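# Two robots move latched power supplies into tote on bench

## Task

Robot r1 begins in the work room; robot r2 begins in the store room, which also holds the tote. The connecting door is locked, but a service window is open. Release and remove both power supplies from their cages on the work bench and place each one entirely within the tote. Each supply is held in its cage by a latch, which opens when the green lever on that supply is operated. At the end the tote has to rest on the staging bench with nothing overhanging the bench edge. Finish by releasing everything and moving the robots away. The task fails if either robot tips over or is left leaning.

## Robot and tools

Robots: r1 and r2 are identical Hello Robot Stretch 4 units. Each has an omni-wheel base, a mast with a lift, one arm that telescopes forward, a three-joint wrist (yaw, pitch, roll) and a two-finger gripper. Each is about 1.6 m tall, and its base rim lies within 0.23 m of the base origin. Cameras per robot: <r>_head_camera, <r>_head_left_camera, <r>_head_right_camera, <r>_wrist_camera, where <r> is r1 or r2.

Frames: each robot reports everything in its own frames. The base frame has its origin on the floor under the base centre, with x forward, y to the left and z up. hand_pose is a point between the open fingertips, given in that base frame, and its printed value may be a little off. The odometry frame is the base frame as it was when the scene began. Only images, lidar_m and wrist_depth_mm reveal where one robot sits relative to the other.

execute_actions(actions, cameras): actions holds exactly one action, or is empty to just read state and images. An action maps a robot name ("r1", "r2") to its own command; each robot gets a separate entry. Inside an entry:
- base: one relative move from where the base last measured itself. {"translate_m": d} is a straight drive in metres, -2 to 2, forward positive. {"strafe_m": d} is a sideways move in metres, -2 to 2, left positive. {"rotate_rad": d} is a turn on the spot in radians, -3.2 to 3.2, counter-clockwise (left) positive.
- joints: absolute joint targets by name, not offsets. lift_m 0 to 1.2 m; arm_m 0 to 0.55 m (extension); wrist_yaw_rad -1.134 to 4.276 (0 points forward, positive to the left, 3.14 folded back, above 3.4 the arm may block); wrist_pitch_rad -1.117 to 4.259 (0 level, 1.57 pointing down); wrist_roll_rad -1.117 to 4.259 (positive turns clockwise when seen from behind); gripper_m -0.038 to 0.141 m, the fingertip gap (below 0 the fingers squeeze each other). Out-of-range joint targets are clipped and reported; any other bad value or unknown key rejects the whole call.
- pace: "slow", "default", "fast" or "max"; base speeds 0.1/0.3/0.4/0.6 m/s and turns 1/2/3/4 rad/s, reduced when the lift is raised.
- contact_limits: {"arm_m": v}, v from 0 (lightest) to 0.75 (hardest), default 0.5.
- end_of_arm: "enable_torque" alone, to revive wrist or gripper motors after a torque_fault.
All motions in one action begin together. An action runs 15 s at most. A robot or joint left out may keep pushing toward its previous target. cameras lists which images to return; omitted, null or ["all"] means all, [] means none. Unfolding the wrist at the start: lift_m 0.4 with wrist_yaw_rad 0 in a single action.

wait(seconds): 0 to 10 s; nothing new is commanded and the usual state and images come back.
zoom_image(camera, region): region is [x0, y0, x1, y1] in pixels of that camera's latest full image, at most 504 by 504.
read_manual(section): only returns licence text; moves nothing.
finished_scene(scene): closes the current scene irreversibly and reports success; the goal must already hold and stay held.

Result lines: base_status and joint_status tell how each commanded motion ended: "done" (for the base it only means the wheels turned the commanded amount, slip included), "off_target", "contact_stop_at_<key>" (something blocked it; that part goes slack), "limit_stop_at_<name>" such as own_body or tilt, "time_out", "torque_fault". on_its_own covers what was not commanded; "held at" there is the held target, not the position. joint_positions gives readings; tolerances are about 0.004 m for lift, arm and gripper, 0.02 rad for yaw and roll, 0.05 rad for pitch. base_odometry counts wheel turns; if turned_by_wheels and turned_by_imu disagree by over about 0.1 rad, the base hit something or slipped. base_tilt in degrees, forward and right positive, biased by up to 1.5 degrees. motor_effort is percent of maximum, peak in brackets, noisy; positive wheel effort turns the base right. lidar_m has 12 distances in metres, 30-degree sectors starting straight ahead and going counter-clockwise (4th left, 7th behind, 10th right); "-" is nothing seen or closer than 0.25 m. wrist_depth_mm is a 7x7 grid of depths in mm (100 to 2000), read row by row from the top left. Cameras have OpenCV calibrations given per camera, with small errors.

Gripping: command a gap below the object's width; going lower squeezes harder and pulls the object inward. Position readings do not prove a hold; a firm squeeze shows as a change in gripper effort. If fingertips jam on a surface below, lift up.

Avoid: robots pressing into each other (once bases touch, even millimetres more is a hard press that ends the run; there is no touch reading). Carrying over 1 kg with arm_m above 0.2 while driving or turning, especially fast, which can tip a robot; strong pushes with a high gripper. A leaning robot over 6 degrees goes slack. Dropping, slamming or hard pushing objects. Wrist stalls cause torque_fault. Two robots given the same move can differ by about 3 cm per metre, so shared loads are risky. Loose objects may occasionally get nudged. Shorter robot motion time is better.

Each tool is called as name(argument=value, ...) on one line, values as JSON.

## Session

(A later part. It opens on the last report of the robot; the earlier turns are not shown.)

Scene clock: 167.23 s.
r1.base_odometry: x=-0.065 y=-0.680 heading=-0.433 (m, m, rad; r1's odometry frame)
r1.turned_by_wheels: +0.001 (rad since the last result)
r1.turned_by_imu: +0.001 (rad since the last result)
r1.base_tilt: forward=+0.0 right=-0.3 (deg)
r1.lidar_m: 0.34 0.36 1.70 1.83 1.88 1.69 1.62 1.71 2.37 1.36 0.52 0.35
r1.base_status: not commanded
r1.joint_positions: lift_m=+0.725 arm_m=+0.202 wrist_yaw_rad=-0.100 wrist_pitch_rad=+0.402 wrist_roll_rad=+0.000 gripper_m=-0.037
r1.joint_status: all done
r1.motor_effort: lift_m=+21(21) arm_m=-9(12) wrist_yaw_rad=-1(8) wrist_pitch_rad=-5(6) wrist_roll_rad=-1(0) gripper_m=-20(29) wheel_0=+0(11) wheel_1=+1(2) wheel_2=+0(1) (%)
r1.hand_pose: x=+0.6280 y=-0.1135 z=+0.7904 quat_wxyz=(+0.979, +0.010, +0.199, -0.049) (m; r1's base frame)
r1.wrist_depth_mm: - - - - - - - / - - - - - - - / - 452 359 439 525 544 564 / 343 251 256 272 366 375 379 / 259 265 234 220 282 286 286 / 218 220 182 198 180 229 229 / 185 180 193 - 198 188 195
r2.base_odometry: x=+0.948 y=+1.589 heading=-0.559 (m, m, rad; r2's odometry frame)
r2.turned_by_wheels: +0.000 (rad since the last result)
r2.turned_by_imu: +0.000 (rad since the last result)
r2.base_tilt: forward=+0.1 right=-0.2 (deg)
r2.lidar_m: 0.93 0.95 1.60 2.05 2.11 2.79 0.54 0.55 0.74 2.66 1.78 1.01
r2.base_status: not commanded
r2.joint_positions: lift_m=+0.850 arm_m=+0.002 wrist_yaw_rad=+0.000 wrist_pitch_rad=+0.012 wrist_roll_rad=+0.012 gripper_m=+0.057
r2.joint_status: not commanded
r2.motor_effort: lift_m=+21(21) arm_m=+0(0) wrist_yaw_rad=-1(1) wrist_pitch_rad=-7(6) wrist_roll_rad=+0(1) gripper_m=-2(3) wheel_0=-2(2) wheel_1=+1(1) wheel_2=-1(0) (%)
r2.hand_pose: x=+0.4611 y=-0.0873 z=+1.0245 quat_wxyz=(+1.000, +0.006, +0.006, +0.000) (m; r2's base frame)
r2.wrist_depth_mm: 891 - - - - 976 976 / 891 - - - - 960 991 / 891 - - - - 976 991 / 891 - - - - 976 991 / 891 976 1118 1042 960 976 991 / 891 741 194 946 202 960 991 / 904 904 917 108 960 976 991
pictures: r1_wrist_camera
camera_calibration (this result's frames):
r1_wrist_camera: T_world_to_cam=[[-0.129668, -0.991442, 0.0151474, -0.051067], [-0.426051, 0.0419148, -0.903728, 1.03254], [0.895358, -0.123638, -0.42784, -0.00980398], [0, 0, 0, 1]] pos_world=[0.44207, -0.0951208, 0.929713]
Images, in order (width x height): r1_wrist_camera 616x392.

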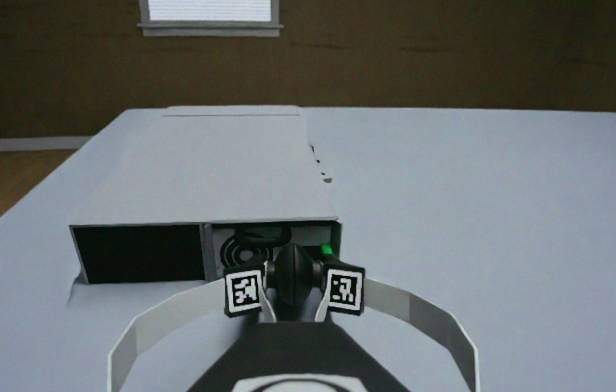

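execute_actions(actions=[{"r1":{"base":{"strafe_m":-0.050},"joints":{"arm_m":0.18,"lift_m":0.90,"gripper_m":0.012,"wrist_yaw_rad":0.0}}}], cameras=[])

execute_actions(actions=[{"r1":{"joints":{"arm_m":0.30,"wrist_pitch_rad":1.1}}}], cameras=[])

execute_actions(actions=[{"r1":{"joints":{"lift_m":0.880},"pace":"slow"}}], cameras=["r1_wrist_camera"])

Scene clock: 169.97 s.
r1.base_odometry: x=-0.085 y=-0.726 heading=-0.433 (m, m, rad; r1's odometry frame)
r1.turned_by_wheels: +0.000 (rad since the last result)
r1.turned_by_imu: +0.000 (rad since the last result)
r1.base_tilt: forward=+0.0 right=-0.3 (deg)
r1.lidar_m: 0.33 0.38 1.76 1.89 1.95 1.70 1.63 1.70 2.37 1.34 0.51 0.36
r1.base_status: done
r1.joint_positions: lift_m=+0.900 arm_m=+0.182 wrist_yaw_rad=+0.000 wrist_pitch_rad=+0.402 wrist_roll_rad=+0.000 gripper_m=+0.012
r1.joint_status: all done
r1.motor_effort: lift_m=+22(26) arm_m=-9(7) wrist_yaw_rad=-2(25) wrist_pitch_rad=-8(24) wrist_roll_rad=-1(1) gripper_m=-4(22) wheel_0=-1(5) wheel_1=+0(5) wheel_2=+0(2) (%)
r1.hand_pose: x=+0.6180 y=-0.0875 z=+0.9651 quat_wxyz=(+0.980, +0.000, +0.200, +0.000) (m; r1's base frame)
r1.wrist_depth_mm: - - - - - - - / - - - - - - - / - - - - - - - / - - 732 741 759 768 - / 1808 585 488 496 580 585 591 / 1430 436 190 208 436 473 480 / 389 334 345 - 397 397 402
r2.base_odometry: x=+0.948 y=+1.589 heading=-0.559 (m, m, rad; r2's odometry frame)
r2.turned_by_wheels: +0.000 (rad since the last result)
r2.turned_by_imu: +0.001 (rad since the last result)
r2.base_tilt: forward=+0.1 right=-0.2 (deg)
r2.lidar_m: 0.92 0.96 1.56 2.05 2.12 2.79 0.50 0.55 0.72 2.67 1.79 1.01
r2.base_status: not commanded
r2.joint_positions: lift_m=+0.850 arm_m=+0.002 wrist_yaw_rad=+0.000 wrist_pitch_rad=+0.012 wrist_roll_rad=+0.012 gripper_m=+0.057
r2.joint_status: not commanded
r2.motor_effort: lift_m=+21(21) arm_m=-1(1) wrist_yaw_rad=-1(1) wrist_pitch_rad=-6(6) wrist_roll_rad=-2(1) gripper_m=-4(2) wheel_0=-2(2) wheel_1=+1(1) wheel_2=+0(0) (%)
r2.hand_pose: x=+0.4611 y=-0.0873 z=+1.0245 quat_wxyz=(+1.000, +0.006, +0.006, +0.000) (m; r2's base frame)
r2.wrist_depth_mm: 891 - - - - 976 976 / 891 - - - - 960 991 / 904 - - - - 960 991 / 904 - - - - 976 991 / 891 991 1138 1025 960 976 976 / 891 741 195 946 202 976 991 / 904 904 931 108 960 976 991
pictures: none
No camera images: the call's "cameras" was empty. Leave "cameras" out to get every camera's image.

Scene clock: 171.33 s.
r1.base_odometry: x=-0.085 y=-0.726 heading=-0.433 (m, m, rad; r1's odometry frame)
r1.turned_by_wheels: +0.000 (rad since the last result)
r1.turned_by_imu: +0.000 (rad since the last result)
r1.base_tilt: forward=-0.1 right=-0.3 (deg)
r1.lidar_m: 0.33 0.37 1.76 1.89 1.93 1.70 1.63 1.69 2.37 1.35 0.50 0.36
r1.base_status: not commanded
r1.joint_positions: lift_m=+0.900 arm_m=+0.298 wrist_yaw_rad=+0.000 wrist_pitch_rad=+1.101 wrist_roll_rad=+0.000 gripper_m=+0.012
r1.joint_status: all done
r1.motor_effort: lift_m=+23(23) arm_m=+9(5) wrist_yaw_rad=-2(1) wrist_pitch_rad=-3(3) wrist_roll_rad=-2(2) gripper_m=-5(4) wheel_0=-1(1) wheel_1=+0(0) wheel_2=+0(0) (%)
r1.hand_pose: x=+0.6000 y=-0.0874 z=+0.8208 quat_wxyz=(+0.852, +0.000, +0.523, +0.000) (m; r1's base frame)
r1.wrist_depth_mm: 366 310 312 327 382 389 394 / 338 286 289 342 355 364 370 / 312 266 270 320 330 336 342 / 291 255 256 298 310 314 319 / 278 279 283 287 291 294 298 / 263 265 190 208 188 276 277 / 247 247 255 - 259 260 266
r2.base_odometry: x=+0.948 y=+1.589 heading=-0.559 (m, m, rad; r2's odometry frame)
r2.turned_by_wheels: +0.000 (rad since the last result)
r2.turned_by_imu: +0.000 (rad since the last result)
r2.base_tilt: forward=+0.1 right=-0.2 (deg)
r2.lidar_m: 0.92 0.96 1.55 2.06 2.09 2.77 0.52 0.54 0.74 2.67 1.79 1.00
r2.base_status: not commanded
r2.joint_positions: lift_m=+0.850 arm_m=+0.002 wrist_yaw_rad=+0.000 wrist_pitch_rad=+0.012 wrist_roll_rad=+0.012 gripper_m=+0.057
r2.joint_status: not commanded
r2.motor_effort: lift_m=+21(21) arm_m=+0(0) wrist_yaw_rad=-1(1) wrist_pitch_rad=-7(7) wrist_roll_rad=-2(0) gripper_m=-4(4) wheel_0=-2(2) wheel_1=+1(1) wheel_2=+0(0) (%)
r2.hand_pose: x=+0.4611 y=-0.0873 z=+1.0245 quat_wxyz=(+1.000, +0.006, +0.006, +0.000) (m; r2's base frame)
r2.wrist_depth_mm: 891 - - - - 960 991 / 891 - - - - 976 991 / 904 - - - - 976 991 / 891 - - - - 976 991 / 891 991 1118 1025 960 976 991 / 904 741 195 931 202 976 976 / 904 904 931 108 960 976 991
pictures: none
No camera images: the call's "cameras" was empty. Leave "cameras" out to get every camera's image.

Scene clock: 172.27 s.
r1.base_odometry: x=-0.085 y=-0.726 heading=-0.433 (m, m, rad; r1's odometry frame)
r1.turned_by_wheels: +0.000 (rad since the last result)
r1.turned_by_imu: +0.000 (rad since the last result)
r1.base_tilt: forward=-0.1 right=-0.4 (deg)
r1.lidar_m: 0.34 0.36 1.75 1.89 1.95 1.69 1.63 1.71 2.38 1.36 0.50 0.36
r1.base_status: not commanded
r1.joint_positions: lift_m=+0.880 arm_m=+0.298 wrist_yaw_rad=+0.000 wrist_pitch_rad=+1.101 wrist_roll_rad=+0.000 gripper_m=+0.012
r1.joint_status: all done
r1.motor_effort: lift_m=+18(21) arm_m=+9(9) wrist_yaw_rad=-3(1) wrist_pitch_rad=-3(4) wrist_roll_rad=-2(1) gripper_m=-3(4) wheel_0=-1(1) wheel_1=+0(0) wheel_2=+0(0) (%)
r1.hand_pose: x=+0.6000 y=-0.0874 z=+0.8012 quat_wxyz=(+0.852, +0.000, +0.523, +0.000) (m; r1's base frame)
r1.wrist_depth_mm: 338 282 286 309 357 364 370 / 314 260 265 317 330 338 342 / 287 245 247 296 307 314 317 / 270 271 238 279 289 291 296 / 257 260 264 267 271 273 276 / 244 246 190 208 188 257 259 / 231 231 238 - 240 243 246
r2.base_odometry: x=+0.948 y=+1.589 heading=-0.559 (m, m, rad; r2's odometry frame)
r2.turned_by_wheels: +0.000 (rad since the last result)
r2.turned_by_imu: +0.000 (rad since the last result)
r2.base_tilt: forward=+0.1 right=-0.2 (deg)
r2.lidar_m: 0.91 0.97 1.55 2.04 2.09 2.77 0.54 0.54 0.76 2.66 1.80 0.99
r2.base_status: not commanded
r2.joint_positions: lift_m=+0.850 arm_m=+0.002 wrist_yaw_rad=+0.000 wrist_pitch_rad=+0.012 wrist_roll_rad=+0.012 gripper_m=+0.057
r2.joint_status: not commanded
r2.motor_effort: lift_m=+21(21) arm_m=-1(0) wrist_yaw_rad=-1(1) wrist_pitch_rad=-6(7) wrist_roll_rad=+0(4) gripper_m=-3(2) wheel_0=-2(2) wheel_1=+1(1) wheel_2=+0(0) (%)
r2.hand_pose: x=+0.4611 y=-0.0873 z=+1.0245 quat_wxyz=(+1.000, +0.006, +0.006, +0.000) (m; r2's base frame)
r2.wrist_depth_mm: 891 - - - - 976 991 / 891 - - - - 976 991 / 891 - - - - 976 991 / 904 - - - - 976 991 / 891 991 1118 1042 960 960 976 / 891 741 195 931 202 976 991 / 904 917 931 108 960 960 991
pictures: r1_wrist_camera
camera_calibration (this result's frames):
r1_wrist_camera: T_world_to_cam=[[-0.0130197, -0.99944, 0.0308275, -0.112213], [-0.909242, -0.000994993, -0.416267, 0.924869], [0.416065, -0.0334493, -0.908719, 0.703914], [0, 0, 0, 1]] pos_world=[0.546594, -0.0876848, 1.02811]
Images, in order (width x height): r1_wrist_camera 616x392.

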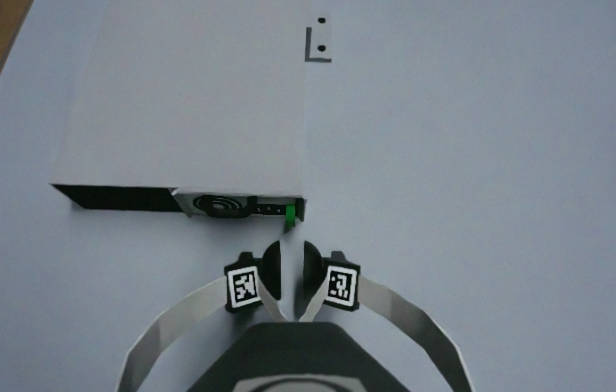

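execute_actions(actions=[{"r1":{"joints":{"lift_m":0.874,"arm_m":0.31},"pace":"slow"}}], cameras=[])

execute_actions(actions=[{"r1":{"joints":{"lift_m":0.870},"pace":"slow"}}], cameras=["r1_wrist_camera"])

Scene clock: 173.43 s.
r1.base_odometry: x=-0.085 y=-0.726 heading=-0.433 (m, m, rad; r1's odometry frame)
r1.turned_by_wheels: +0.000 (rad since the last result)
r1.turned_by_imu: +0.000 (rad since the last result)
r1.base_tilt: forward=+0.0 right=-0.4 (deg)
r1.lidar_m: 0.35 0.36 1.74 1.89 1.92 1.70 1.63 1.72 2.37 1.36 0.48 0.38
r1.base_status: not commanded
r1.joint_positions: lift_m=+0.874 arm_m=+0.308 wrist_yaw_rad=+0.000 wrist_pitch_rad=+1.101 wrist_roll_rad=+0.000 gripper_m=+0.012
r1.joint_status: all done
r1.motor_effort: lift_m=+18(18) arm_m=+9(6) wrist_yaw_rad=-1(2) wrist_pitch_rad=-3(3) wrist_roll_rad=+0(2) gripper_m=-4(4) wheel_0=-1(1) wheel_1=+0(0) wheel_2=+0(0) (%)
r1.hand_pose: x=+0.6099 y=-0.0874 z=+0.7952 quat_wxyz=(+0.852, +0.000, +0.523, +0.000) (m; r1's base frame)
r1.wrist_depth_mm: 330 273 279 301 349 355 362 / 304 255 258 312 324 329 334 / 278 237 239 289 300 304 309 / 262 227 229 272 281 285 287 / 252 255 256 259 265 267 271 / 237 239 190 209 188 252 255 / 225 226 232 - 236 236 238
r2.base_odometry: x=+0.948 y=+1.589 heading=-0.559 (m, m, rad; r2's odometry frame)
r2.turned_by_wheels: +0.000 (rad since the last result)
r2.turned_by_imu: +0.000 (rad since the last result)
r2.base_tilt: forward=+0.1 right=-0.2 (deg)
r2.lidar_m: 0.91 0.97 1.57 2.06 2.10 2.78 0.53 0.55 0.76 2.68 1.81 0.99
r2.base_status: not commanded
r2.joint_positions: lift_m=+0.850 arm_m=+0.002 wrist_yaw_rad=+0.000 wrist_pitch_rad=+0.012 wrist_roll_rad=+0.012 gripper_m=+0.057
r2.joint_status: not commanded
r2.motor_effort: lift_m=+21(21) arm_m=-1(0) wrist_yaw_rad=-1(1) wrist_pitch_rad=-6(7) wrist_roll_rad=+0(3) gripper_m=-2(2) wheel_0=-2(2) wheel_1=+1(1) wheel_2=+0(0) (%)
r2.hand_pose: x=+0.4611 y=-0.0873 z=+1.0245 quat_wxyz=(+1.000, +0.006, +0.006, +0.000) (m; r2's base frame)
r2.wrist_depth_mm: 891 - - - - 976 991 / 891 - - - - 976 1008 / 891 - - - - 976 991 / 891 - - - - 976 991 / 891 991 1118 1025 960 991 976 / 891 741 195 931 202 976 991 / 904 904 931 108 960 976 976
pictures: none
No camera images: the call's "cameras" was empty. Leave "cameras" out to get every camera's image.

Scene clock: 174.00 s.
r1.base_odometry: x=-0.085 y=-0.726 heading=-0.433 (m, m, rad; r1's odometry frame)
r1.turned_by_wheels: +0.000 (rad since the last result)
r1.turned_by_imu: +0.000 (rad since the last result)
r1.base_tilt: forward=-0.1 right=-0.4 (deg)
r1.lidar_m: 0.34 0.36 1.77 1.90 1.95 1.69 1.62 1.71 2.36 1.34 0.50 0.38
r1.base_status: not commanded
r1.joint_positions: lift_m=+0.870 arm_m=+0.308 wrist_yaw_rad=+0.000 wrist_pitch_rad=+1.101 wrist_roll_rad=+0.000 gripper_m=+0.012
r1.joint_status: all done
r1.motor_effort: lift_m=+18(17) arm_m=+9(9) wrist_yaw_rad=-1(4) wrist_pitch_rad=-3(3) wrist_roll_rad=+0(3) gripper_m=-5(4) wheel_0=-1(1) wheel_1=+0(0) wheel_2=+0(0) (%)
r1.hand_pose: x=+0.6099 y=-0.0874 z=+0.7912 quat_wxyz=(+0.852, +0.000, +0.523, +0.000) (m; r1's base frame)
r1.wrist_depth_mm: 324 267 272 297 343 349 357 / 298 250 251 306 317 324 329 / 255 232 236 287 296 301 304 / 257 224 225 268 277 282 285 / 247 251 253 258 260 263 265 / 234 236 190 209 188 247 250 / 223 222 229 - 233 233 236
r2.base_odometry: x=+0.948 y=+1.589 heading=-0.559 (m, m, rad; r2's odometry frame)
r2.turned_by_wheels: +0.000 (rad since the last result)
r2.turned_by_imu: +0.000 (rad since the last result)
r2.base_tilt: forward=+0.1 right=-0.2 (deg)
r2.lidar_m: 0.93 0.96 1.58 2.04 2.09 2.76 0.53 0.56 0.74 2.64 1.78 1.01
r2.base_status: not commanded
r2.joint_positions: lift_m=+0.850 arm_m=+0.002 wrist_yaw_rad=+0.000 wrist_pitch_rad=+0.012 wrist_roll_rad=+0.012 gripper_m=+0.057
r2.joint_status: not commanded
r2.motor_effort: lift_m=+21(21) arm_m=+0(1) wrist_yaw_rad=-1(1) wrist_pitch_rad=-7(6) wrist_roll_rad=-2(2) gripper_m=-2(3) wheel_0=-2(2) wheel_1=+1(1) wheel_2=+0(0) (%)
r2.hand_pose: x=+0.4611 y=-0.0873 z=+1.0245 quat_wxyz=(+1.000, +0.006, +0.006, +0.000) (m; r2's base frame)
r2.wrist_depth_mm: 904 - - - - 991 991 / 891 - - - - 960 976 / 891 - - - - 976 991 / 891 - - - - 976 991 / 904 991 1118 1025 960 976 991 / 891 732 195 946 202 976 991 / 904 904 917 108 960 960 991
pictures: r1_wrist_camera
camera_calibration (this result's frames):
r1_wrist_camera: T_world_to_cam=[[-0.0130187, -0.99944, 0.0308279, -0.111777], [-0.909252, -0.000995245, -0.416246, 0.929755], [0.416043, -0.0334493, -0.908729, 0.690712], [0, 0, 0, 1]] pos_world=[0.55656, -0.0876848, 1.01812]
Images, in order (width x height): r1_wrist_camera 616x392.

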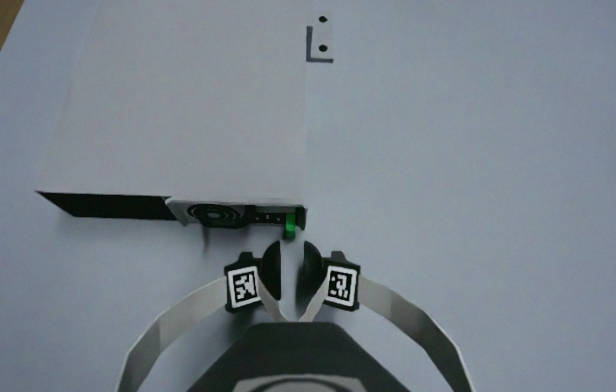

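execute_actions(actions=[{"r1":{"joints":{"lift_m":0.866},"pace":"slow"}}], cameras=[])

Scene clock: 174.63 s.
r1.base_odometry: x=-0.085 y=-0.726 heading=-0.433 (m, m, rad; r1's odometry frame)
r1.turned_by_wheels: +0.000 (rad since the last result)
r1.turned_by_imu: +0.000 (rad since the last result)
r1.base_tilt: forward=-0.1 right=-0.3 (deg)
r1.lidar_m: 0.34 0.37 1.77 1.89 1.95 1.68 1.63 1.72 2.37 1.36 0.51 0.37
r1.base_status: not commanded
r1.joint_positions: lift_m=+0.866 arm_m=+0.308 wrist_yaw_rad=+0.000 wrist_pitch_rad=+1.101 wrist_roll_rad=+0.000 gripper_m=+0.012
r1.joint_status: all done
r1.motor_effort: lift_m=+18(17) arm_m=+9(9) wrist_yaw_rad=-3(1) wrist_pitch_rad=-3(2) wrist_roll_rad=+0(1) gripper_m=-4(4) wheel_0=-1(1) wheel_1=+0(0) wheel_2=+0(0) (%)
r1.hand_pose: x=+0.6099 y=-0.0874 z=+0.7872 quat_wxyz=(+0.852, +0.000, +0.523, +0.000) (m; r1's base frame)
r1.wrist_depth_mm: 320 263 267 291 340 345 351 / 293 245 248 300 314 320 324 / 232 228 231 281 291 297 300 / 252 255 220 264 274 276 279 / 243 247 250 253 256 258 262 / 231 232 190 209 188 244 245 / 219 219 225 - 229 231 232
r2.base_odometry: x=+0.948 y=+1.589 heading=-0.559 (m, m, rad; r2's odometry frame)
r2.turned_by_wheels: +0.000 (rad since the last result)
r2.turned_by_imu: +0.000 (rad since the last result)
r2.base_tilt: forward=+0.1 right=-0.2 (deg)
r2.lidar_m: 0.93 0.95 1.60 2.05 2.11 2.78 0.55 0.56 0.73 2.68 1.78 0.99
r2.base_status: not commanded
r2.joint_positions: lift_m=+0.850 arm_m=+0.002 wrist_yaw_rad=+0.000 wrist_pitch_rad=+0.012 wrist_roll_rad=+0.012 gripper_m=+0.057
r2.joint_status: not commanded
r2.motor_effort: lift_m=+21(21) arm_m=+0(1) wrist_yaw_rad=-1(1) wrist_pitch_rad=-7(6) wrist_roll_rad=+0(3) gripper_m=-2(2) wheel_0=-2(2) wheel_1=+1(1) wheel_2=+0(0) (%)
r2.hand_pose: x=+0.4611 y=-0.0873 z=+1.0245 quat_wxyz=(+1.000, +0.006, +0.006, +0.000) (m; r2's base frame)
r2.wrist_depth_mm: 891 - - - - 976 991 / 904 - - - - 960 991 / 891 - - - - 976 991 / 904 - - - - 976 976 / 891 1008 1118 1025 960 960 991 / 891 741 195 931 202 976 976 / 891 917 931 108 960 976 991
pictures: none
No camera images: the call's "cameras" was empty. Leave "cameras" out to get every camera's image.

execute_actions(actions=[{"r1":{"joints":{"lift_m":0.862},"pace":"slow"}}], cameras=["r1_wrist_camera"])

Scene clock: 175.30 s.
r1.base_odometry: x=-0.085 y=-0.726 heading=-0.433 (m, m, rad; r1's odometry frame)
r1.turned_by_wheels: +0.000 (rad since the last result)
r1.turned_by_imu: +0.000 (rad since the last result)
r1.base_tilt: forward=-0.1 right=-0.3 (deg)
r1.lidar_m: 0.34 0.36 1.76 1.88 1.92 1.70 1.63 1.70 2.35 1.34 0.51 0.37
r1.base_status: not commanded
r1.joint_positions: lift_m=+0.862 arm_m=+0.308 wrist_yaw_rad=+0.000 wrist_pitch_rad=+1.101 wrist_roll_rad=+0.000 gripper_m=+0.012
r1.joint_status: all done
r1.motor_effort: lift_m=+18(16) arm_m=+9(9) wrist_yaw_rad=-1(2) wrist_pitch_rad=-2(3) wrist_roll_rad=-2(1) gripper_m=-5(5) wheel_0=-1(0) wheel_1=+0(0) wheel_2=+0(0) (%)
r1.hand_pose: x=+0.6099 y=-0.0874 z=+0.7832 quat_wxyz=(+0.852, +0.000, +0.523, +0.000) (m; r1's base frame)
r1.wrist_depth_mm: 314 257 262 290 332 338 343 / 286 240 244 296 307 315 320 / 227 224 226 277 286 291 297 / 248 250 216 259 268 271 276 / 239 243 245 248 252 255 257 / 228 229 190 208 188 240 242 / 215 214 222 - 224 226 229
r2.base_odometry: x=+0.948 y=+1.589 heading=-0.559 (m, m, rad; r2's odometry frame)
r2.turned_by_wheels: +0.000 (rad since the last result)
r2.turned_by_imu: +0.000 (rad since the last result)
r2.base_tilt: forward=+0.1 right=-0.2 (deg)
r2.lidar_m: 0.92 0.97 1.59 2.02 2.11 2.79 0.53 0.55 0.78 2.67 1.79 0.99
r2.base_status: not commanded
r2.joint_positions: lift_m=+0.850 arm_m=+0.002 wrist_yaw_rad=+0.000 wrist_pitch_rad=+0.012 wrist_roll_rad=+0.012 gripper_m=+0.057
r2.joint_status: not commanded
r2.motor_effort: lift_m=+21(21) arm_m=+0(0) wrist_yaw_rad=-1(1) wrist_pitch_rad=-7(7) wrist_roll_rad=-4(3) gripper_m=-2(2) wheel_0=-2(2) wheel_1=+1(1) wheel_2=+0(0) (%)
r2.hand_pose: x=+0.4611 y=-0.0873 z=+1.0245 quat_wxyz=(+1.000, +0.006, +0.006, +0.000) (m; r2's base frame)
r2.wrist_depth_mm: 904 - - - - 976 991 / 891 - - - - 976 991 / 891 - - - - 976 991 / 904 - - - - 976 991 / 904 991 1118 1025 960 976 991 / 904 741 195 931 202 976 991 / 891 904 917 108 960 991 991
pictures: r1_wrist_camera
camera_calibration (this result's frames):
r1_wrist_camera: T_world_to_cam=[[-0.0130188, -0.99944, 0.0308279, -0.11153], [-0.909252, -0.000995118, -0.416245, 0.926426], [0.416042, -0.0334493, -0.90873, 0.683443], [0, 0, 0, 1]] pos_world=[0.556561, -0.0876848, 1.01012]
Images, in order (width x height): r1_wrist_camera 616x392.

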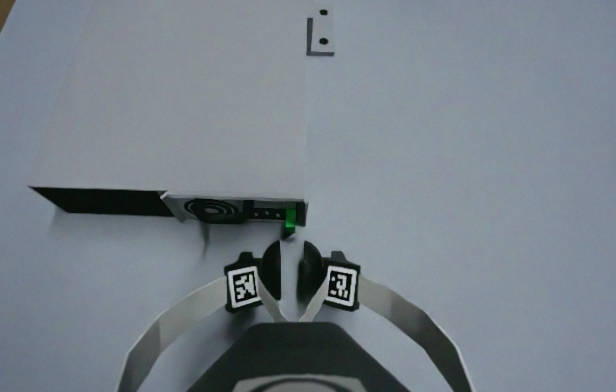

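execute_actions(actions=[{"r1":{"joints":{"lift_m":0.858},"pace":"slow"}}], cameras=[])

Scene clock: 175.93 s.
r1.base_odometry: x=-0.085 y=-0.726 heading=-0.433 (m, m, rad; r1's odometry frame)
r1.turned_by_wheels: +0.000 (rad since the last result)
r1.turned_by_imu: +0.000 (rad since the last result)
r1.base_tilt: forward=+0.0 right=-0.4 (deg)
r1.lidar_m: 0.34 0.37 1.77 1.89 1.95 1.69 1.63 1.70 2.37 1.35 0.49 0.36
r1.base_status: not commanded
r1.joint_positions: lift_m=+0.858 arm_m=+0.308 wrist_yaw_rad=+0.000 wrist_pitch_rad=+1.101 wrist_roll_rad=+0.000 gripper_m=+0.012
r1.joint_status: all done
r1.motor_effort: lift_m=+15(18) arm_m=+9(9) wrist_yaw_rad=+0(0) wrist_pitch_rad=-3(3) wrist_roll_rad=-2(1) gripper_m=-2(4) wheel_0=-1(1) wheel_1=-1(0) wheel_2=+0(0) (%)
r1.hand_pose: x=+0.6099 y=-0.0875 z=+0.7794 quat_wxyz=(+0.852, +0.000, +0.523, +0.000) (m; r1's base frame)
r1.wrist_depth_mm: 309 254 258 289 329 334 342 / 282 237 240 294 307 312 315 / 221 221 224 273 283 289 293 / 246 249 213 256 265 270 272 / 237 241 243 247 249 253 255 / 224 226 188 195 186 238 238 / 213 213 219 - 223 224 228
r2.base_odometry: x=+0.948 y=+1.589 heading=-0.559 (m, m, rad; r2's odometry frame)
r2.turned_by_wheels: +0.000 (rad since the last result)
r2.turned_by_imu: +0.000 (rad since the last result)
r2.base_tilt: forward=+0.2 right=-0.2 (deg)
r2.lidar_m: 0.93 0.95 1.56 2.03 2.09 2.77 0.53 0.54 0.75 2.67 1.79 1.00
r2.base_status: not commanded
r2.joint_positions: lift_m=+0.850 arm_m=+0.002 wrist_yaw_rad=+0.000 wrist_pitch_rad=+0.012 wrist_roll_rad=+0.012 gripper_m=+0.057
r2.joint_status: not commanded
r2.motor_effort: lift_m=+21(21) arm_m=+0(0) wrist_yaw_rad=-1(1) wrist_pitch_rad=-7(6) wrist_roll_rad=-1(1) gripper_m=-3(2) wheel_0=-2(2) wheel_1=+1(1) wheel_2=+0(0) (%)
r2.hand_pose: x=+0.4611 y=-0.0873 z=+1.0245 quat_wxyz=(+1.000, +0.006, +0.006, +0.000) (m; r2's base frame)
r2.wrist_depth_mm: 878 - - - - 976 991 / 904 - - - - 976 991 / 904 - - - - 976 991 / 904 - - - - 976 991 / 891 991 1118 1025 960 976 1008 / 891 741 195 931 202 976 1008 / 904 917 917 108 960 976 991
pictures: none
No camera images: the call's "cameras" was empty. Leave "cameras" out to get every camera's image.

execute_actions(actions=[{"r1":{"joints":{"lift_m":0.865,"gripper_m":0.010},"pace":"slow"}}], cameras=[])

execute_actions(actions=[{"r1":{"joints":{"arm_m":0.327},"pace":"slow"}}], cameras=["r1_wrist_camera"])

zoom_image(camera="r1_wrist_camera", region=[190, 190, 390, 320])

Scene clock: 176.73 s.
r1.base_odometry: x=-0.085 y=-0.726 heading=-0.433 (m, m, rad; r1's odometry frame)
r1.turned_by_wheels: +0.000 (rad since the last result)
r1.turned_by_imu: +0.000 (rad since the last result)
r1.base_tilt: forward=+0.0 right=-0.4 (deg)
r1.lidar_m: 0.33 0.36 1.76 1.89 1.96 1.71 1.63 1.71 2.37 1.36 0.52 0.36
r1.base_status: not commanded
r1.joint_positions: lift_m=+0.865 arm_m=+0.308 wrist_yaw_rad=+0.000 wrist_pitch_rad=+1.101 wrist_roll_rad=+0.000 gripper_m=+0.010
r1.joint_status: all done
r1.motor_effort: lift_m=+23(23) arm_m=+9(9) wrist_yaw_rad=-2(0) wrist_pitch_rad=-3(3) wrist_roll_rad=-2(2) gripper_m=-5(6) wheel_0=-1(1) wheel_1=+0(0) wheel_2=+0(0) (%)
r1.hand_pose: x=+0.6099 y=-0.0874 z=+0.7858 quat_wxyz=(+0.852, +0.000, +0.523, +0.000) (m; r1's base frame)
r1.wrist_depth_mm: 317 260 265 287 336 343 345 / 291 243 246 300 312 319 322 / 230 226 229 279 290 296 300 / 250 253 219 263 272 273 278 / 243 245 249 251 255 256 260 / 229 231 187 195 233 243 244 / 218 217 224 - 227 229 231
r2.base_odometry: x=+0.948 y=+1.589 heading=-0.559 (m, m, rad; r2's odometry frame)
r2.turned_by_wheels: +0.000 (rad since the last result)
r2.turned_by_imu: +0.000 (rad since the last result)
r2.base_tilt: forward=+0.1 right=-0.2 (deg)
r2.lidar_m: 0.92 0.97 1.59 2.03 2.10 2.76 0.52 0.55 0.73 2.67 1.77 1.01
r2.base_status: not commanded
r2.joint_positions: lift_m=+0.850 arm_m=+0.002 wrist_yaw_rad=+0.000 wrist_pitch_rad=+0.012 wrist_roll_rad=+0.012 gripper_m=+0.057
r2.joint_status: not commanded
r2.motor_effort: lift_m=+21(21) arm_m=+0(0) wrist_yaw_rad=-1(1) wrist_pitch_rad=-6(7) wrist_roll_rad=-3(1) gripper_m=-2(2) wheel_0=-2(2) wheel_1=+1(1) wheel_2=+0(0) (%)
r2.hand_pose: x=+0.4611 y=-0.0873 z=+1.0245 quat_wxyz=(+1.000, +0.006, +0.006, +0.000) (m; r2's base frame)
r2.wrist_depth_mm: 891 - - - - 976 976 / 891 - - - - 960 976 / 891 - - - - 976 991 / 891 - - - - 976 991 / 891 991 1118 1042 946 976 991 / 891 741 195 931 202 976 976 / 891 917 917 108 960 960 991
pictures: none
No camera images: the call's "cameras" was empty. Leave "cameras" out to get every camera's image.

Scene clock: 177.83 s.
r1.base_odometry: x=-0.085 y=-0.726 heading=-0.433 (m, m, rad; r1's odometry frame)
r1.turned_by_wheels: +0.000 (rad since the last result)
r1.turned_by_imu: +0.000 (rad since the last result)
r1.base_tilt: forward=+0.0 right=-0.3 (deg)
r1.lidar_m: 0.34 0.36 1.76 1.89 1.94 1.70 1.64 1.68 2.38 1.36 0.51 0.38
r1.base_status: not commanded
r1.joint_positions: lift_m=+0.865 arm_m=+0.325 wrist_yaw_rad=+0.000 wrist_pitch_rad=+1.102 wrist_roll_rad=+0.000 gripper_m=+0.010
r1.joint_status: all done
r1.motor_effort: lift_m=+23(23) arm_m=+10(7) wrist_yaw_rad=+0(1) wrist_pitch_rad=-7(8) wrist_roll_rad=+0(3) gripper_m=-5(4) wheel_0=-1(1) wheel_1=+0(0) wheel_2=+0(0) (%)
r1.hand_pose: x=+0.6264 y=-0.0875 z=+0.7856 quat_wxyz=(+0.852, +0.000, +0.524, +0.000) (m; r1's base frame)
r1.wrist_depth_mm: 315 260 264 282 336 340 351 / 290 242 245 297 310 315 320 / 231 226 229 281 289 293 297 / 212 213 215 263 271 274 278 / 240 245 239 219 254 257 259 / 228 231 189 194 233 241 245 / 217 217 223 - 227 228 230
r2.base_odometry: x=+0.948 y=+1.589 heading=-0.559 (m, m, rad; r2's odometry frame)
r2.turned_by_wheels: +0.000 (rad since the last result)
r2.turned_by_imu: +0.000 (rad since the last result)
r2.base_tilt: forward=+0.1 right=-0.2 (deg)
r2.lidar_m: 0.92 0.97 1.60 2.05 2.08 2.75 0.53 0.55 0.72 2.67 1.78 1.01
r2.base_status: not commanded
r2.joint_positions: lift_m=+0.850 arm_m=+0.002 wrist_yaw_rad=+0.000 wrist_pitch_rad=+0.012 wrist_roll_rad=+0.012 gripper_m=+0.057
r2.joint_status: not commanded
r2.motor_effort: lift_m=+21(21) arm_m=+0(0) wrist_yaw_rad=-1(1) wrist_pitch_rad=-7(6) wrist_roll_rad=-2(0) gripper_m=-3(3) wheel_0=-2(2) wheel_1=+1(1) wheel_2=+0(0) (%)
r2.hand_pose: x=+0.4611 y=-0.0873 z=+1.0245 quat_wxyz=(+1.000, +0.006, +0.006, +0.000) (m; r2's base frame)
r2.wrist_depth_mm: 891 - - - - 976 991 / 891 - - - - 976 991 / 891 - - - - 976 991 / 891 - - - - 976 991 / 904 991 1118 1042 946 976 991 / 891 741 195 931 202 976 991 / 904 904 917 108 960 976 991
pictures: r1_wrist_camera
camera_calibration (this result's frames):
r1_wrist_camera: T_world_to_cam=[[-0.0133446, -0.999435, 0.030847, -0.111247], [-0.909856, -0.00065793, -0.414924, 0.94179], [0.41471, -0.0336033, -0.909333, 0.680032], [0, 0, 0, 1]] pos_world=[0.573393, -0.0877135, 1.01258]
Images, in order (width x height): r1_wrist_camera 616x392.

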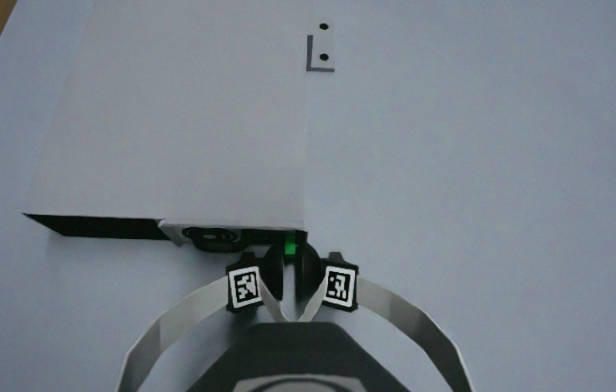

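Region (190, 190, 390, 320) of r1_wrist_camera's 616x392 image, scaled by 2.520; it fills the top 328 rows of this view, and the rest is white.

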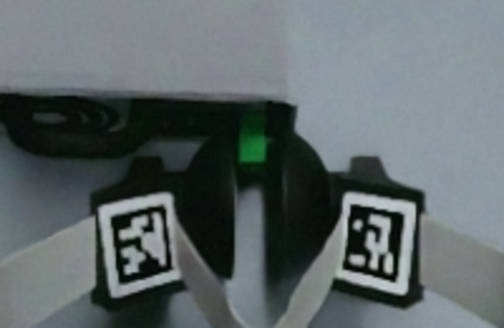

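execute_actions(actions=[{"r1":{"base":{"strafe_m":0.013},"joints":{"wrist_roll_rad":0.15},"pace":"slow"}}], cameras=["r1_wrist_camera"])

zoom_image(camera="r1_wrist_camera", region=[190, 190, 390, 320])

Scene clock: 178.97 s.
r1.base_odometry: x=-0.080 y=-0.714 heading=-0.434 (m, m, rad; r1's odometry frame)
r1.turned_by_wheels: -0.001 (rad since the last result)
r1.turned_by_imu: -0.001 (rad since the last result)
r1.base_tilt: forward=-0.1 right=-0.3 (deg)
r1.lidar_m: 0.35 0.37 1.75 1.87 1.94 1.70 1.62 1.71 2.35 1.34 0.49 0.36
r1.base_status: done
r1.joint_positions: lift_m=+0.865 arm_m=+0.325 wrist_yaw_rad=-0.004 wrist_pitch_rad=+1.104 wrist_roll_rad=+0.150 gripper_m=+0.010
r1.joint_status: all done
r1.motor_effort: lift_m=+23(23) arm_m=+10(10) wrist_yaw_rad=+10(9) wrist_pitch_rad=-12(11) wrist_roll_rad=+1(1) gripper_m=-6(5) wheel_0=-6(2) wheel_1=-2(7) wheel_2=-2(3) (%)
r1.hand_pose: x=+0.6257 y=-0.0879 z=+0.7854 quat_wxyz=(+0.849, +0.065, +0.523, -0.041) (m; r1's base frame)
r1.wrist_depth_mm: 329 266 266 322 327 324 324 / 300 250 248 298 301 303 301 / 259 232 231 276 282 281 282 / 221 216 216 221 264 264 262 / 246 245 217 223 248 249 247 / 236 236 186 194 186 235 233 / 224 220 226 - 224 221 221
r2.base_odometry: x=+0.948 y=+1.589 heading=-0.559 (m, m, rad; r2's odometry frame)
r2.turned_by_wheels: +0.000 (rad since the last result)
r2.turned_by_imu: +0.000 (rad since the last result)
r2.base_tilt: forward=+0.1 right=-0.2 (deg)
r2.lidar_m: 0.92 0.95 1.59 2.04 2.10 2.76 0.53 0.55 0.74 2.68 1.79 1.00
r2.base_status: not commanded
r2.joint_positions: lift_m=+0.850 arm_m=+0.002 wrist_yaw_rad=+0.000 wrist_pitch_rad=+0.012 wrist_roll_rad=+0.012 gripper_m=+0.057
r2.joint_status: not commanded
r2.motor_effort: lift_m=+21(21) arm_m=-1(1) wrist_yaw_rad=-1(1) wrist_pitch_rad=-7(7) wrist_roll_rad=+0(3) gripper_m=-3(2) wheel_0=-2(2) wheel_1=+1(1) wheel_2=+0(0) (%)
r2.hand_pose: x=+0.4611 y=-0.0873 z=+1.0245 quat_wxyz=(+1.000, +0.006, +0.006, +0.000) (m; r2's base frame)
r2.wrist_depth_mm: 891 - - - - 976 991 / 891 - - - - 976 991 / 891 - - - - 991 991 / 891 - - - - 976 991 / 904 991 1118 1042 960 976 991 / 891 741 195 931 202 976 991 / 891 904 917 108 960 960 991
pictures: r1_wrist_camera
camera_calibration (this result's frames):
r1_wrist_camera: T_world_to_cam=[[-0.149463, -0.988109, -0.0360793, 0.0270451], [-0.900324, 0.151088, -0.408153, 0.943052], [0.40875, -0.0285207, -0.912201, 0.68652], [0, 0, 0, 1]] pos_world=[0.572479, -0.0961801, 1.01213]
Images, in order (width x height): r1_wrist_camera 616x392.

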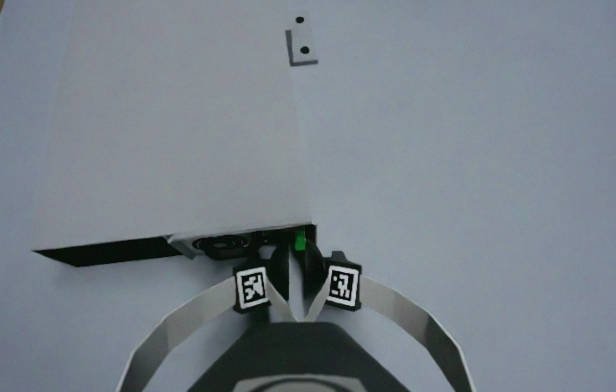

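Region (190, 190, 390, 320) of r1_wrist_camera's 616x392 image, scaled by 2.520; it fills the top 328 rows of this view, and the rest is white.

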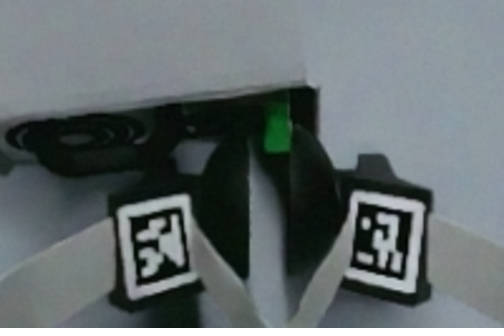

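execute_actions(actions=[{"r1":{"joints":{"arm_m":0.305},"pace":"slow"}}], cameras=[])

execute_actions(actions=[{"r1":{"base":{"strafe_m":0.020},"joints":{"gripper_m":0.074,"wrist_roll_rad":0.10,"lift_m":0.868}}}], cameras=["r1_wrist_camera"])

Scene clock: 181.90 s.
r1.base_odometry: x=-0.080 y=-0.714 heading=-0.433 (m, m, rad; r1's odometry frame)
r1.turned_by_wheels: +0.001 (rad since the last result)
r1.turned_by_imu: +0.001 (rad since the last result)
r1.base_tilt: forward=+0.0 right=-0.3 (deg)
r1.lidar_m: 0.33 0.35 1.75 1.88 1.93 1.70 1.63 1.69 2.34 1.35 0.52 0.36
r1.base_status: not commanded
r1.joint_positions: lift_m=+0.865 arm_m=+0.307 wrist_yaw_rad=+0.000 wrist_pitch_rad=+1.101 wrist_roll_rad=+0.150 gripper_m=+0.010
r1.joint_status: all done
r1.motor_effort: lift_m=+23(23) arm_m=-10(9) wrist_yaw_rad=-1(9) wrist_pitch_rad=-2(14) wrist_roll_rad=+0(0) gripper_m=-5(6) wheel_0=-2(6) wheel_1=+0(1) wheel_2=+0(3) (%)
r1.hand_pose: x=+0.6082 y=-0.0875 z=+0.7858 quat_wxyz=(+0.850, +0.064, +0.521, -0.039) (m; r1's base frame)
r1.wrist_depth_mm: 332 270 271 320 329 325 325 / 306 251 250 297 303 303 303 / 282 233 231 276 283 282 283 / 225 222 220 251 266 265 263 / 249 252 249 251 251 249 247 / 237 237 188 194 230 236 234 / 225 221 228 - 223 222 222
r2.base_odometry: x=+0.948 y=+1.589 heading=-0.559 (m, m, rad; r2's odometry frame)
r2.turned_by_wheels: +0.000 (rad since the last result)
r2.turned_by_imu: +0.001 (rad since the last result)
r2.base_tilt: forward=+0.1 right=-0.2 (deg)
r2.lidar_m: 0.93 0.95 1.57 2.05 2.12 2.77 0.53 0.54 0.77 2.66 1.76 0.99
r2.base_status: not commanded
r2.joint_positions: lift_m=+0.850 arm_m=+0.002 wrist_yaw_rad=+0.000 wrist_pitch_rad=+0.012 wrist_roll_rad=+0.012 gripper_m=+0.057
r2.joint_status: not commanded
r2.motor_effort: lift_m=+21(21) arm_m=+0(0) wrist_yaw_rad=-1(1) wrist_pitch_rad=-7(7) wrist_roll_rad=-1(0) gripper_m=-2(4) wheel_0=-2(2) wheel_1=+1(1) wheel_2=+0(0) (%)
r2.hand_pose: x=+0.4611 y=-0.0873 z=+1.0245 quat_wxyz=(+1.000, +0.006, +0.006, +0.000) (m; r2's base frame)
r2.wrist_depth_mm: 891 - - - - 960 991 / 891 - - - - 976 991 / 891 - - - - 976 991 / 891 - - - - 976 991 / 891 991 1118 1025 960 976 991 / 891 732 195 931 202 976 991 / 891 904 917 108 960 976 991
pictures: none
No camera images: the call's "cameras" was empty. Leave "cameras" out to get every camera's image.

Scene clock: 183.33 s.
r1.base_odometry: x=-0.072 y=-0.696 heading=-0.433 (m, m, rad; r1's odometry frame)
r1.turned_by_wheels: +0.000 (rad since the last result)
r1.turned_by_imu: +0.000 (rad since the last result)
r1.base_tilt: forward=-0.1 right=-0.4 (deg)
r1.lidar_m: 0.34 0.38 1.71 1.85 1.90 1.68 1.64 1.71 2.37 1.35 0.50 0.36
r1.base_status: done
r1.joint_positions: lift_m=+0.868 arm_m=+0.307 wrist_yaw_rad=+0.000 wrist_pitch_rad=+1.101 wrist_roll_rad=+0.100 gripper_m=+0.074
r1.joint_status: all done
r1.motor_effort: lift_m=+23(24) arm_m=-9(10) wrist_yaw_rad=+1(2) wrist_pitch_rad=-2(3) wrist_roll_rad=-3(2) gripper_m=-3(4) wheel_0=+1(4) wheel_1=+0(6) wheel_2=+0(1) (%)
r1.hand_pose: x=+0.6082 y=-0.0874 z=+0.7889 quat_wxyz=(+0.851, +0.043, +0.522, -0.026) (m; r1's base frame)
r1.wrist_depth_mm: 334 274 273 278 336 334 338 / 309 252 252 252 310 312 312 / 286 235 236 235 289 290 290 / 268 226 226 224 271 271 272 / 253 253 253 254 254 255 255 / 236 236 234 237 205 239 241 / 226 225 229 - 230 226 228
r2.base_odometry: x=+0.948 y=+1.589 heading=-0.559 (m, m, rad; r2's odometry frame)
r2.turned_by_wheels: +0.000 (rad since the last result)
r2.turned_by_imu: +0.000 (rad since the last result)
r2.base_tilt: forward=+0.2 right=-0.2 (deg)
r2.lidar_m: 0.93 0.98 1.57 2.06 2.10 2.74 0.55 0.56 0.74 2.67 1.81 1.00
r2.base_status: not commanded
r2.joint_positions: lift_m=+0.850 arm_m=+0.002 wrist_yaw_rad=+0.000 wrist_pitch_rad=+0.012 wrist_roll_rad=+0.012 gripper_m=+0.057
r2.joint_status: not commanded
r2.motor_effort: lift_m=+21(21) arm_m=-1(1) wrist_yaw_rad=-1(1) wrist_pitch_rad=-6(7) wrist_roll_rad=-2(1) gripper_m=-2(3) wheel_0=-2(2) wheel_1=+1(1) wheel_2=+0(0) (%)
r2.hand_pose: x=+0.4611 y=-0.0873 z=+1.0245 quat_wxyz=(+1.000, +0.006, +0.006, +0.000) (m; r2's base frame)
r2.wrist_depth_mm: 891 - - - - 976 991 / 891 - - - - 976 991 / 904 - - - - 976 991 / 904 - - - - 976 991 / 904 991 1118 1042 960 976 991 / 891 741 195 931 202 976 991 / 891 904 931 108 960 976 976
pictures: r1_wrist_camera
camera_calibration (this result's frames):
r1_wrist_camera: T_world_to_cam=[[-0.102367, -0.994642, -0.0144396, -0.0212874], [-0.904848, 0.0991359, -0.414031, 0.93153], [0.413244, -0.0293173, -0.910148, 0.692437], [0, 0, 0, 1]] pos_world=[0.554569, -0.093221, 1.0156]
Images, in order (width x height): r1_wrist_camera 616x392.

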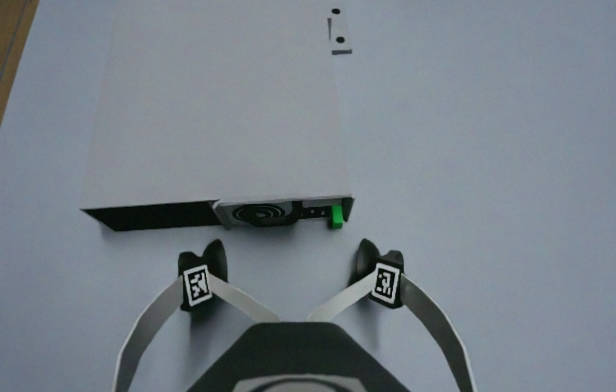

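execute_actions(actions=[{"r1":{"base":{"strafe_m":0.003},"joints":{"arm_m":0.324},"pace":"slow"}}], cameras=["r1_wrist_camera"])

zoom_image(camera="r1_wrist_camera", region=[170, 180, 420, 320])

Scene clock: 184.70 s.
r1.base_odometry: x=-0.070 y=-0.693 heading=-0.433 (m, m, rad; r1's odometry frame)
r1.turned_by_wheels: +0.000 (rad since the last result)
r1.turned_by_imu: +0.000 (rad since the last result)
r1.base_tilt: forward=-0.1 right=-0.3 (deg)
r1.lidar_m: 0.34 0.37 1.73 1.85 1.89 1.72 1.64 1.70 2.36 1.37 0.50 0.37
r1.base_status: done
r1.joint_positions: lift_m=+0.868 arm_m=+0.322 wrist_yaw_rad=+0.000 wrist_pitch_rad=+1.101 wrist_roll_rad=+0.100 gripper_m=+0.074
r1.joint_status: all done
r1.motor_effort: lift_m=+23(22) arm_m=+9(10) wrist_yaw_rad=-1(1) wrist_pitch_rad=-3(3) wrist_roll_rad=+0(2) gripper_m=-1(1) wheel_0=-1(1) wheel_1=+2(4) wheel_2=+0(0) (%)
r1.hand_pose: x=+0.6239 y=-0.0874 z=+0.7888 quat_wxyz=(+0.851, +0.043, +0.522, -0.026) (m; r1's base frame)
r1.wrist_depth_mm: 334 273 273 278 334 334 336 / 309 253 253 253 310 312 314 / 289 235 236 236 289 290 290 / 270 220 220 222 271 272 271 / 252 250 241 248 252 254 255 / 237 236 234 237 204 240 239 / 225 226 229 - 229 226 227
r2.base_odometry: x=+0.948 y=+1.589 heading=-0.559 (m, m, rad; r2's odometry frame)
r2.turned_by_wheels: +0.000 (rad since the last result)
r2.turned_by_imu: +0.000 (rad since the last result)
r2.base_tilt: forward=+0.1 right=-0.1 (deg)
r2.lidar_m: 0.93 0.96 1.56 2.05 2.11 2.80 0.52 0.55 0.76 2.68 1.79 0.98
r2.base_status: not commanded
r2.joint_positions: lift_m=+0.850 arm_m=+0.002 wrist_yaw_rad=+0.000 wrist_pitch_rad=+0.012 wrist_roll_rad=+0.012 gripper_m=+0.057
r2.joint_status: not commanded
r2.motor_effort: lift_m=+20(21) arm_m=+0(1) wrist_yaw_rad=-1(1) wrist_pitch_rad=-7(7) wrist_roll_rad=-1(1) gripper_m=-4(3) wheel_0=-2(2) wheel_1=+1(1) wheel_2=+0(0) (%)
r2.hand_pose: x=+0.4611 y=-0.0873 z=+1.0245 quat_wxyz=(+1.000, +0.006, +0.006, +0.000) (m; r2's base frame)
r2.wrist_depth_mm: 891 - - - - 976 976 / 891 - - - - 976 991 / 891 - - - - 976 991 / 891 - - - - 976 991 / 891 991 1098 1025 960 976 991 / 891 741 195 946 202 976 991 / 891 904 931 108 960 976 991
pictures: r1_wrist_camera
camera_calibration (this result's frames):
r1_wrist_camera: T_world_to_cam=[[-0.102353, -0.994644, -0.0144286, -0.0197008], [-0.904864, 0.0991196, -0.414, 0.945693], [0.413212, -0.029318, -0.910163, 0.685988], [0, 0, 0, 1]] pos_world=[0.570248, -0.0932201, 1.01559]
Images, in order (width x height): r1_wrist_camera 616x392.

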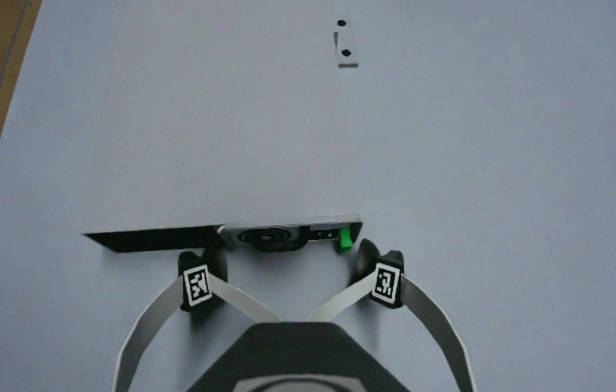

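Region (170, 180, 420, 320) of r1_wrist_camera's 616x392 image, scaled by 2.016; it fills the top 282 rows of this view, and the rest is white.

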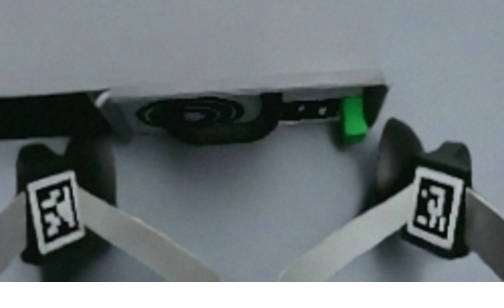

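execute_actions(actions=[{"r1":{"joints":{"arm_m":0.326,"gripper_m":0.050},"pace":"slow"}}], cameras=[])

execute_actions(actions=[{"r1":{"joints":{"arm_m":0.332},"pace":"slow"}}], cameras=["r1_wrist_camera"])

zoom_image(camera="r1_wrist_camera", region=[170, 180, 420, 320])

Scene clock: 186.13 s.
r1.base_odometry: x=-0.070 y=-0.693 heading=-0.432 (m, m, rad; r1's odometry frame)
r1.turned_by_wheels: +0.000 (rad since the last result)
r1.turned_by_imu: +0.001 (rad since the last result)
r1.base_tilt: forward=+0.0 right=-0.3 (deg)
r1.lidar_m: 0.35 0.37 1.71 1.85 1.90 1.70 1.63 1.71 2.38 1.36 0.48 0.37
r1.base_status: not commanded
r1.joint_positions: lift_m=+0.868 arm_m=+0.324 wrist_yaw_rad=+0.003 wrist_pitch_rad=+1.104 wrist_roll_rad=+0.099 gripper_m=+0.050
r1.joint_status: all done
r1.motor_effort: lift_m=+22(22) arm_m=+9(11) wrist_yaw_rad=-11(11) wrist_pitch_rad=-13(13) wrist_roll_rad=+3(3) gripper_m=-8(10) wheel_0=+3(3) wheel_1=+3(3) wheel_2=+1(1) (%)
r1.hand_pose: x=+0.6253 y=-0.0870 z=+0.7884 quat_wxyz=(+0.850, +0.041, +0.524, -0.025) (m; r1's base frame)
r1.wrist_depth_mm: 334 273 271 271 334 332 332 / 309 254 250 250 306 307 310 / 287 234 233 233 287 287 289 / 267 217 218 219 268 268 270 / 252 249 246 246 251 252 253 / 237 235 233 238 202 239 238 / 225 224 229 - 228 225 225
r2.base_odometry: x=+0.948 y=+1.589 heading=-0.559 (m, m, rad; r2's odometry frame)
r2.turned_by_wheels: +0.000 (rad since the last result)
r2.turned_by_imu: +0.000 (rad since the last result)
r2.base_tilt: forward=+0.2 right=-0.2 (deg)
r2.lidar_m: 0.91 0.95 1.58 2.04 2.09 2.77 0.52 0.55 0.74 2.66 1.78 0.99
r2.base_status: not commanded
r2.joint_positions: lift_m=+0.850 arm_m=+0.002 wrist_yaw_rad=+0.000 wrist_pitch_rad=+0.012 wrist_roll_rad=+0.012 gripper_m=+0.057
r2.joint_status: not commanded
r2.motor_effort: lift_m=+21(21) arm_m=+0(0) wrist_yaw_rad=-1(1) wrist_pitch_rad=-7(7) wrist_roll_rad=-1(3) gripper_m=-4(3) wheel_0=-2(2) wheel_1=+1(1) wheel_2=+0(0) (%)
r2.hand_pose: x=+0.4611 y=-0.0873 z=+1.0245 quat_wxyz=(+1.000, +0.006, +0.006, +0.000) (m; r2's base frame)
r2.wrist_depth_mm: 904 - - - - 960 976 / 904 - - - - 976 991 / 891 - - - - 960 991 / 904 - - - - 976 976 / 904 991 1138 1025 976 976 991 / 891 741 195 931 202 976 991 / 904 904 917 108 960 976 991
pictures: none
No camera images: the call's "cameras" was empty. Leave "cameras" out to get every camera's image.

Scene clock: 186.90 s.
r1.base_odometry: x=-0.070 y=-0.693 heading=-0.432 (m, m, rad; r1's odometry frame)
r1.turned_by_wheels: +0.000 (rad since the last result)
r1.turned_by_imu: +0.000 (rad since the last result)
r1.base_tilt: forward=-0.1 right=-0.4 (deg)
r1.lidar_m: 0.35 0.33 1.72 1.85 1.92 1.71 1.63 1.71 2.37 1.35 0.49 0.38
r1.base_status: not commanded
r1.joint_positions: lift_m=+0.868 arm_m=+0.330 wrist_yaw_rad=+0.000 wrist_pitch_rad=+1.113 wrist_roll_rad=+0.099 gripper_m=+0.050
r1.joint_status: all done
r1.on_its_own: wrist_pitch_rad is at rest, and its effort (-38) is outside its rest range (-23 to +23)
r1.motor_effort: lift_m=+22(23) arm_m=+14(11) wrist_yaw_rad=-1(12) wrist_pitch_rad=-38(37) wrist_roll_rad=+3(1) gripper_m=-9(10) wheel_0=+5(4) wheel_1=+3(3) wheel_2=+1(1) (%)
r1.hand_pose: x=+0.6280 y=-0.0874 z=+0.7874 quat_wxyz=(+0.848, +0.042, +0.528, -0.026) (m; r1's base frame)
r1.wrist_depth_mm: 327 266 265 266 327 325 329 / 304 251 248 246 303 306 306 / 285 231 231 231 285 285 286 / 267 216 216 217 267 267 267 / 250 247 234 242 250 251 252 / 236 235 210 236 204 237 237 / 224 224 227 - 229 225 226
r2.base_odometry: x=+0.948 y=+1.589 heading=-0.559 (m, m, rad; r2's odometry frame)
r2.turned_by_wheels: +0.000 (rad since the last result)
r2.turned_by_imu: +0.000 (rad since the last result)
r2.base_tilt: forward=+0.1 right=-0.2 (deg)
r2.lidar_m: 0.93 0.98 1.57 2.06 2.07 2.77 0.53 0.56 0.75 2.67 1.77 1.00
r2.base_status: not commanded
r2.joint_positions: lift_m=+0.850 arm_m=+0.002 wrist_yaw_rad=+0.000 wrist_pitch_rad=+0.012 wrist_roll_rad=+0.012 gripper_m=+0.057
r2.joint_status: not commanded
r2.motor_effort: lift_m=+21(21) arm_m=+0(1) wrist_yaw_rad=-1(1) wrist_pitch_rad=-7(6) wrist_roll_rad=-1(2) gripper_m=-3(2) wheel_0=-2(2) wheel_1=+1(1) wheel_2=+0(0) (%)
r2.hand_pose: x=+0.4611 y=-0.0873 z=+1.0245 quat_wxyz=(+1.000, +0.006, +0.006, +0.000) (m; r2's base frame)
r2.wrist_depth_mm: 891 - - - - 976 991 / 904 - - - - 976 991 / 904 - - - - 976 991 / 891 - - - - 976 991 / 891 991 1118 1042 946 976 991 / 891 741 195 931 202 976 991 / 904 904 931 108 960 976 991
pictures: r1_wrist_camera
camera_calibration (this result's frames):
r1_wrist_camera: T_world_to_cam=[[-0.100777, -0.994831, -0.0124361, -0.0218437], [-0.910025, 0.0972236, -0.402991, 0.943226], [0.402117, -0.029295, -0.915119, 0.693821], [0, 0, 0, 1]] pos_world=[0.57716, -0.0931091, 1.01477]
Images, in order (width x height): r1_wrist_camera 616x392.

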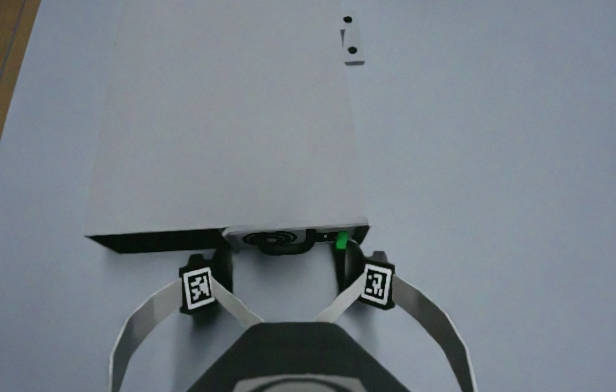

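Region (170, 180, 420, 320) of r1_wrist_camera's 616x392 image, scaled by 2.016; it fills the top 282 rows of this view, and the rest is white.

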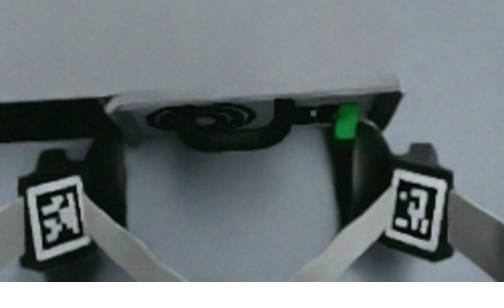

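execute_actions(actions=[{"r1":{"joints":{"arm_m":0.322,"wrist_roll_rad":0.0},"pace":"slow"}}], cameras=["r1_wrist_camera"])

zoom_image(camera="r1_wrist_camera", region=[170, 180, 420, 320])

Scene clock: 187.93 s.
r1.base_odometry: x=-0.070 y=-0.693 heading=-0.433 (m, m, rad; r1's odometry frame)
r1.turned_by_wheels: -0.001 (rad since the last result)
r1.turned_by_imu: -0.001 (rad since the last result)
r1.base_tilt: forward=-0.1 right=-0.4 (deg)
r1.lidar_m: 0.35 0.36 1.72 1.86 1.91 1.69 1.63 1.71 2.37 1.35 0.50 0.37
r1.base_status: not commanded
r1.joint_positions: lift_m=+0.868 arm_m=+0.324 wrist_yaw_rad=-0.001 wrist_pitch_rad=+1.101 wrist_roll_rad=+0.000 gripper_m=+0.050
r1.joint_status: all done
r1.motor_effort: lift_m=+21(21) arm_m=-10(12) wrist_yaw_rad=+4(6) wrist_pitch_rad=-3(39) wrist_roll_rad=-1(1) gripper_m=-5(8) wheel_0=-2(5) wheel_1=+1(4) wheel_2=-2(2) (%)
r1.hand_pose: x=+0.6252 y=-0.0876 z=+0.7890 quat_wxyz=(+0.852, +0.001, +0.523, -0.001) (m; r1's base frame)
r1.wrist_depth_mm: 324 273 270 274 340 347 353 / 300 250 251 253 317 320 327 / 279 232 234 236 294 298 303 / 259 216 217 221 273 277 283 / 246 248 245 245 257 262 264 / 232 233 232 239 202 245 248 / 220 220 227 - 231 232 234
r2.base_odometry: x=+0.948 y=+1.589 heading=-0.559 (m, m, rad; r2's odometry frame)
r2.turned_by_wheels: +0.000 (rad since the last result)
r2.turned_by_imu: +0.000 (rad since the last result)
r2.base_tilt: forward=+0.1 right=-0.2 (deg)
r2.lidar_m: 0.94 0.97 1.59 2.04 2.09 2.77 0.53 0.56 0.75 2.67 1.78 1.00
r2.base_status: not commanded
r2.joint_positions: lift_m=+0.850 arm_m=+0.002 wrist_yaw_rad=+0.000 wrist_pitch_rad=+0.012 wrist_roll_rad=+0.012 gripper_m=+0.057
r2.joint_status: not commanded
r2.motor_effort: lift_m=+21(21) arm_m=-1(0) wrist_yaw_rad=-1(1) wrist_pitch_rad=-7(7) wrist_roll_rad=-2(3) gripper_m=-3(2) wheel_0=-2(2) wheel_1=+1(1) wheel_2=+0(0) (%)
r2.hand_pose: x=+0.4611 y=-0.0873 z=+1.0245 quat_wxyz=(+1.000, +0.006, +0.006, +0.000) (m; r2's base frame)
r2.wrist_depth_mm: 891 - - - - 976 991 / 904 - - - - 976 976 / 891 - - - - 976 991 / 891 - - - - 976 991 / 891 991 1118 1025 960 976 991 / 891 741 195 946 202 976 991 / 891 904 917 108 960 976 991
pictures: r1_wrist_camera
camera_calibration (this result's frames):
r1_wrist_camera: T_world_to_cam=[[-0.0146284, -0.99942, 0.0307485, -0.110627], [-0.909251, 0.000502111, -0.416249, 0.942795], [0.415992, -0.0340471, -0.908731, 0.682275], [0, 0, 0, 1]] pos_world=[0.571797, -0.0878068, 1.01584]
Images, in order (width x height): r1_wrist_camera 616x392.

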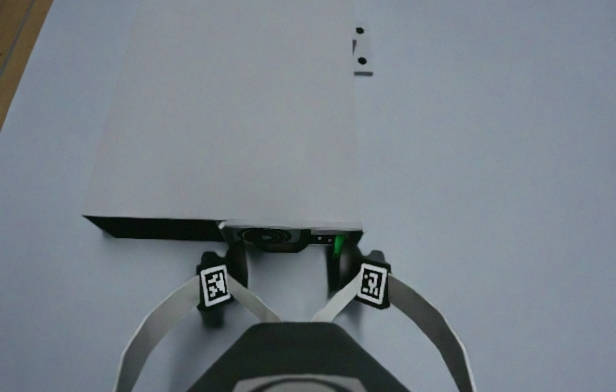

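Region (170, 180, 420, 320) of r1_wrist_camera's 616x392 image, scaled by 2.016; it fills the top 282 rows of this view, and the rest is white.

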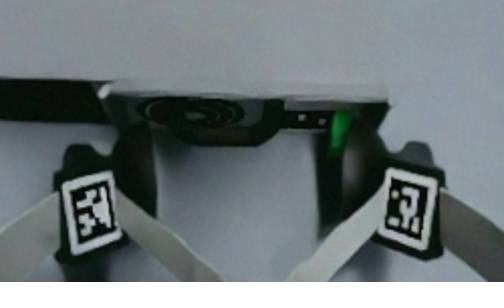

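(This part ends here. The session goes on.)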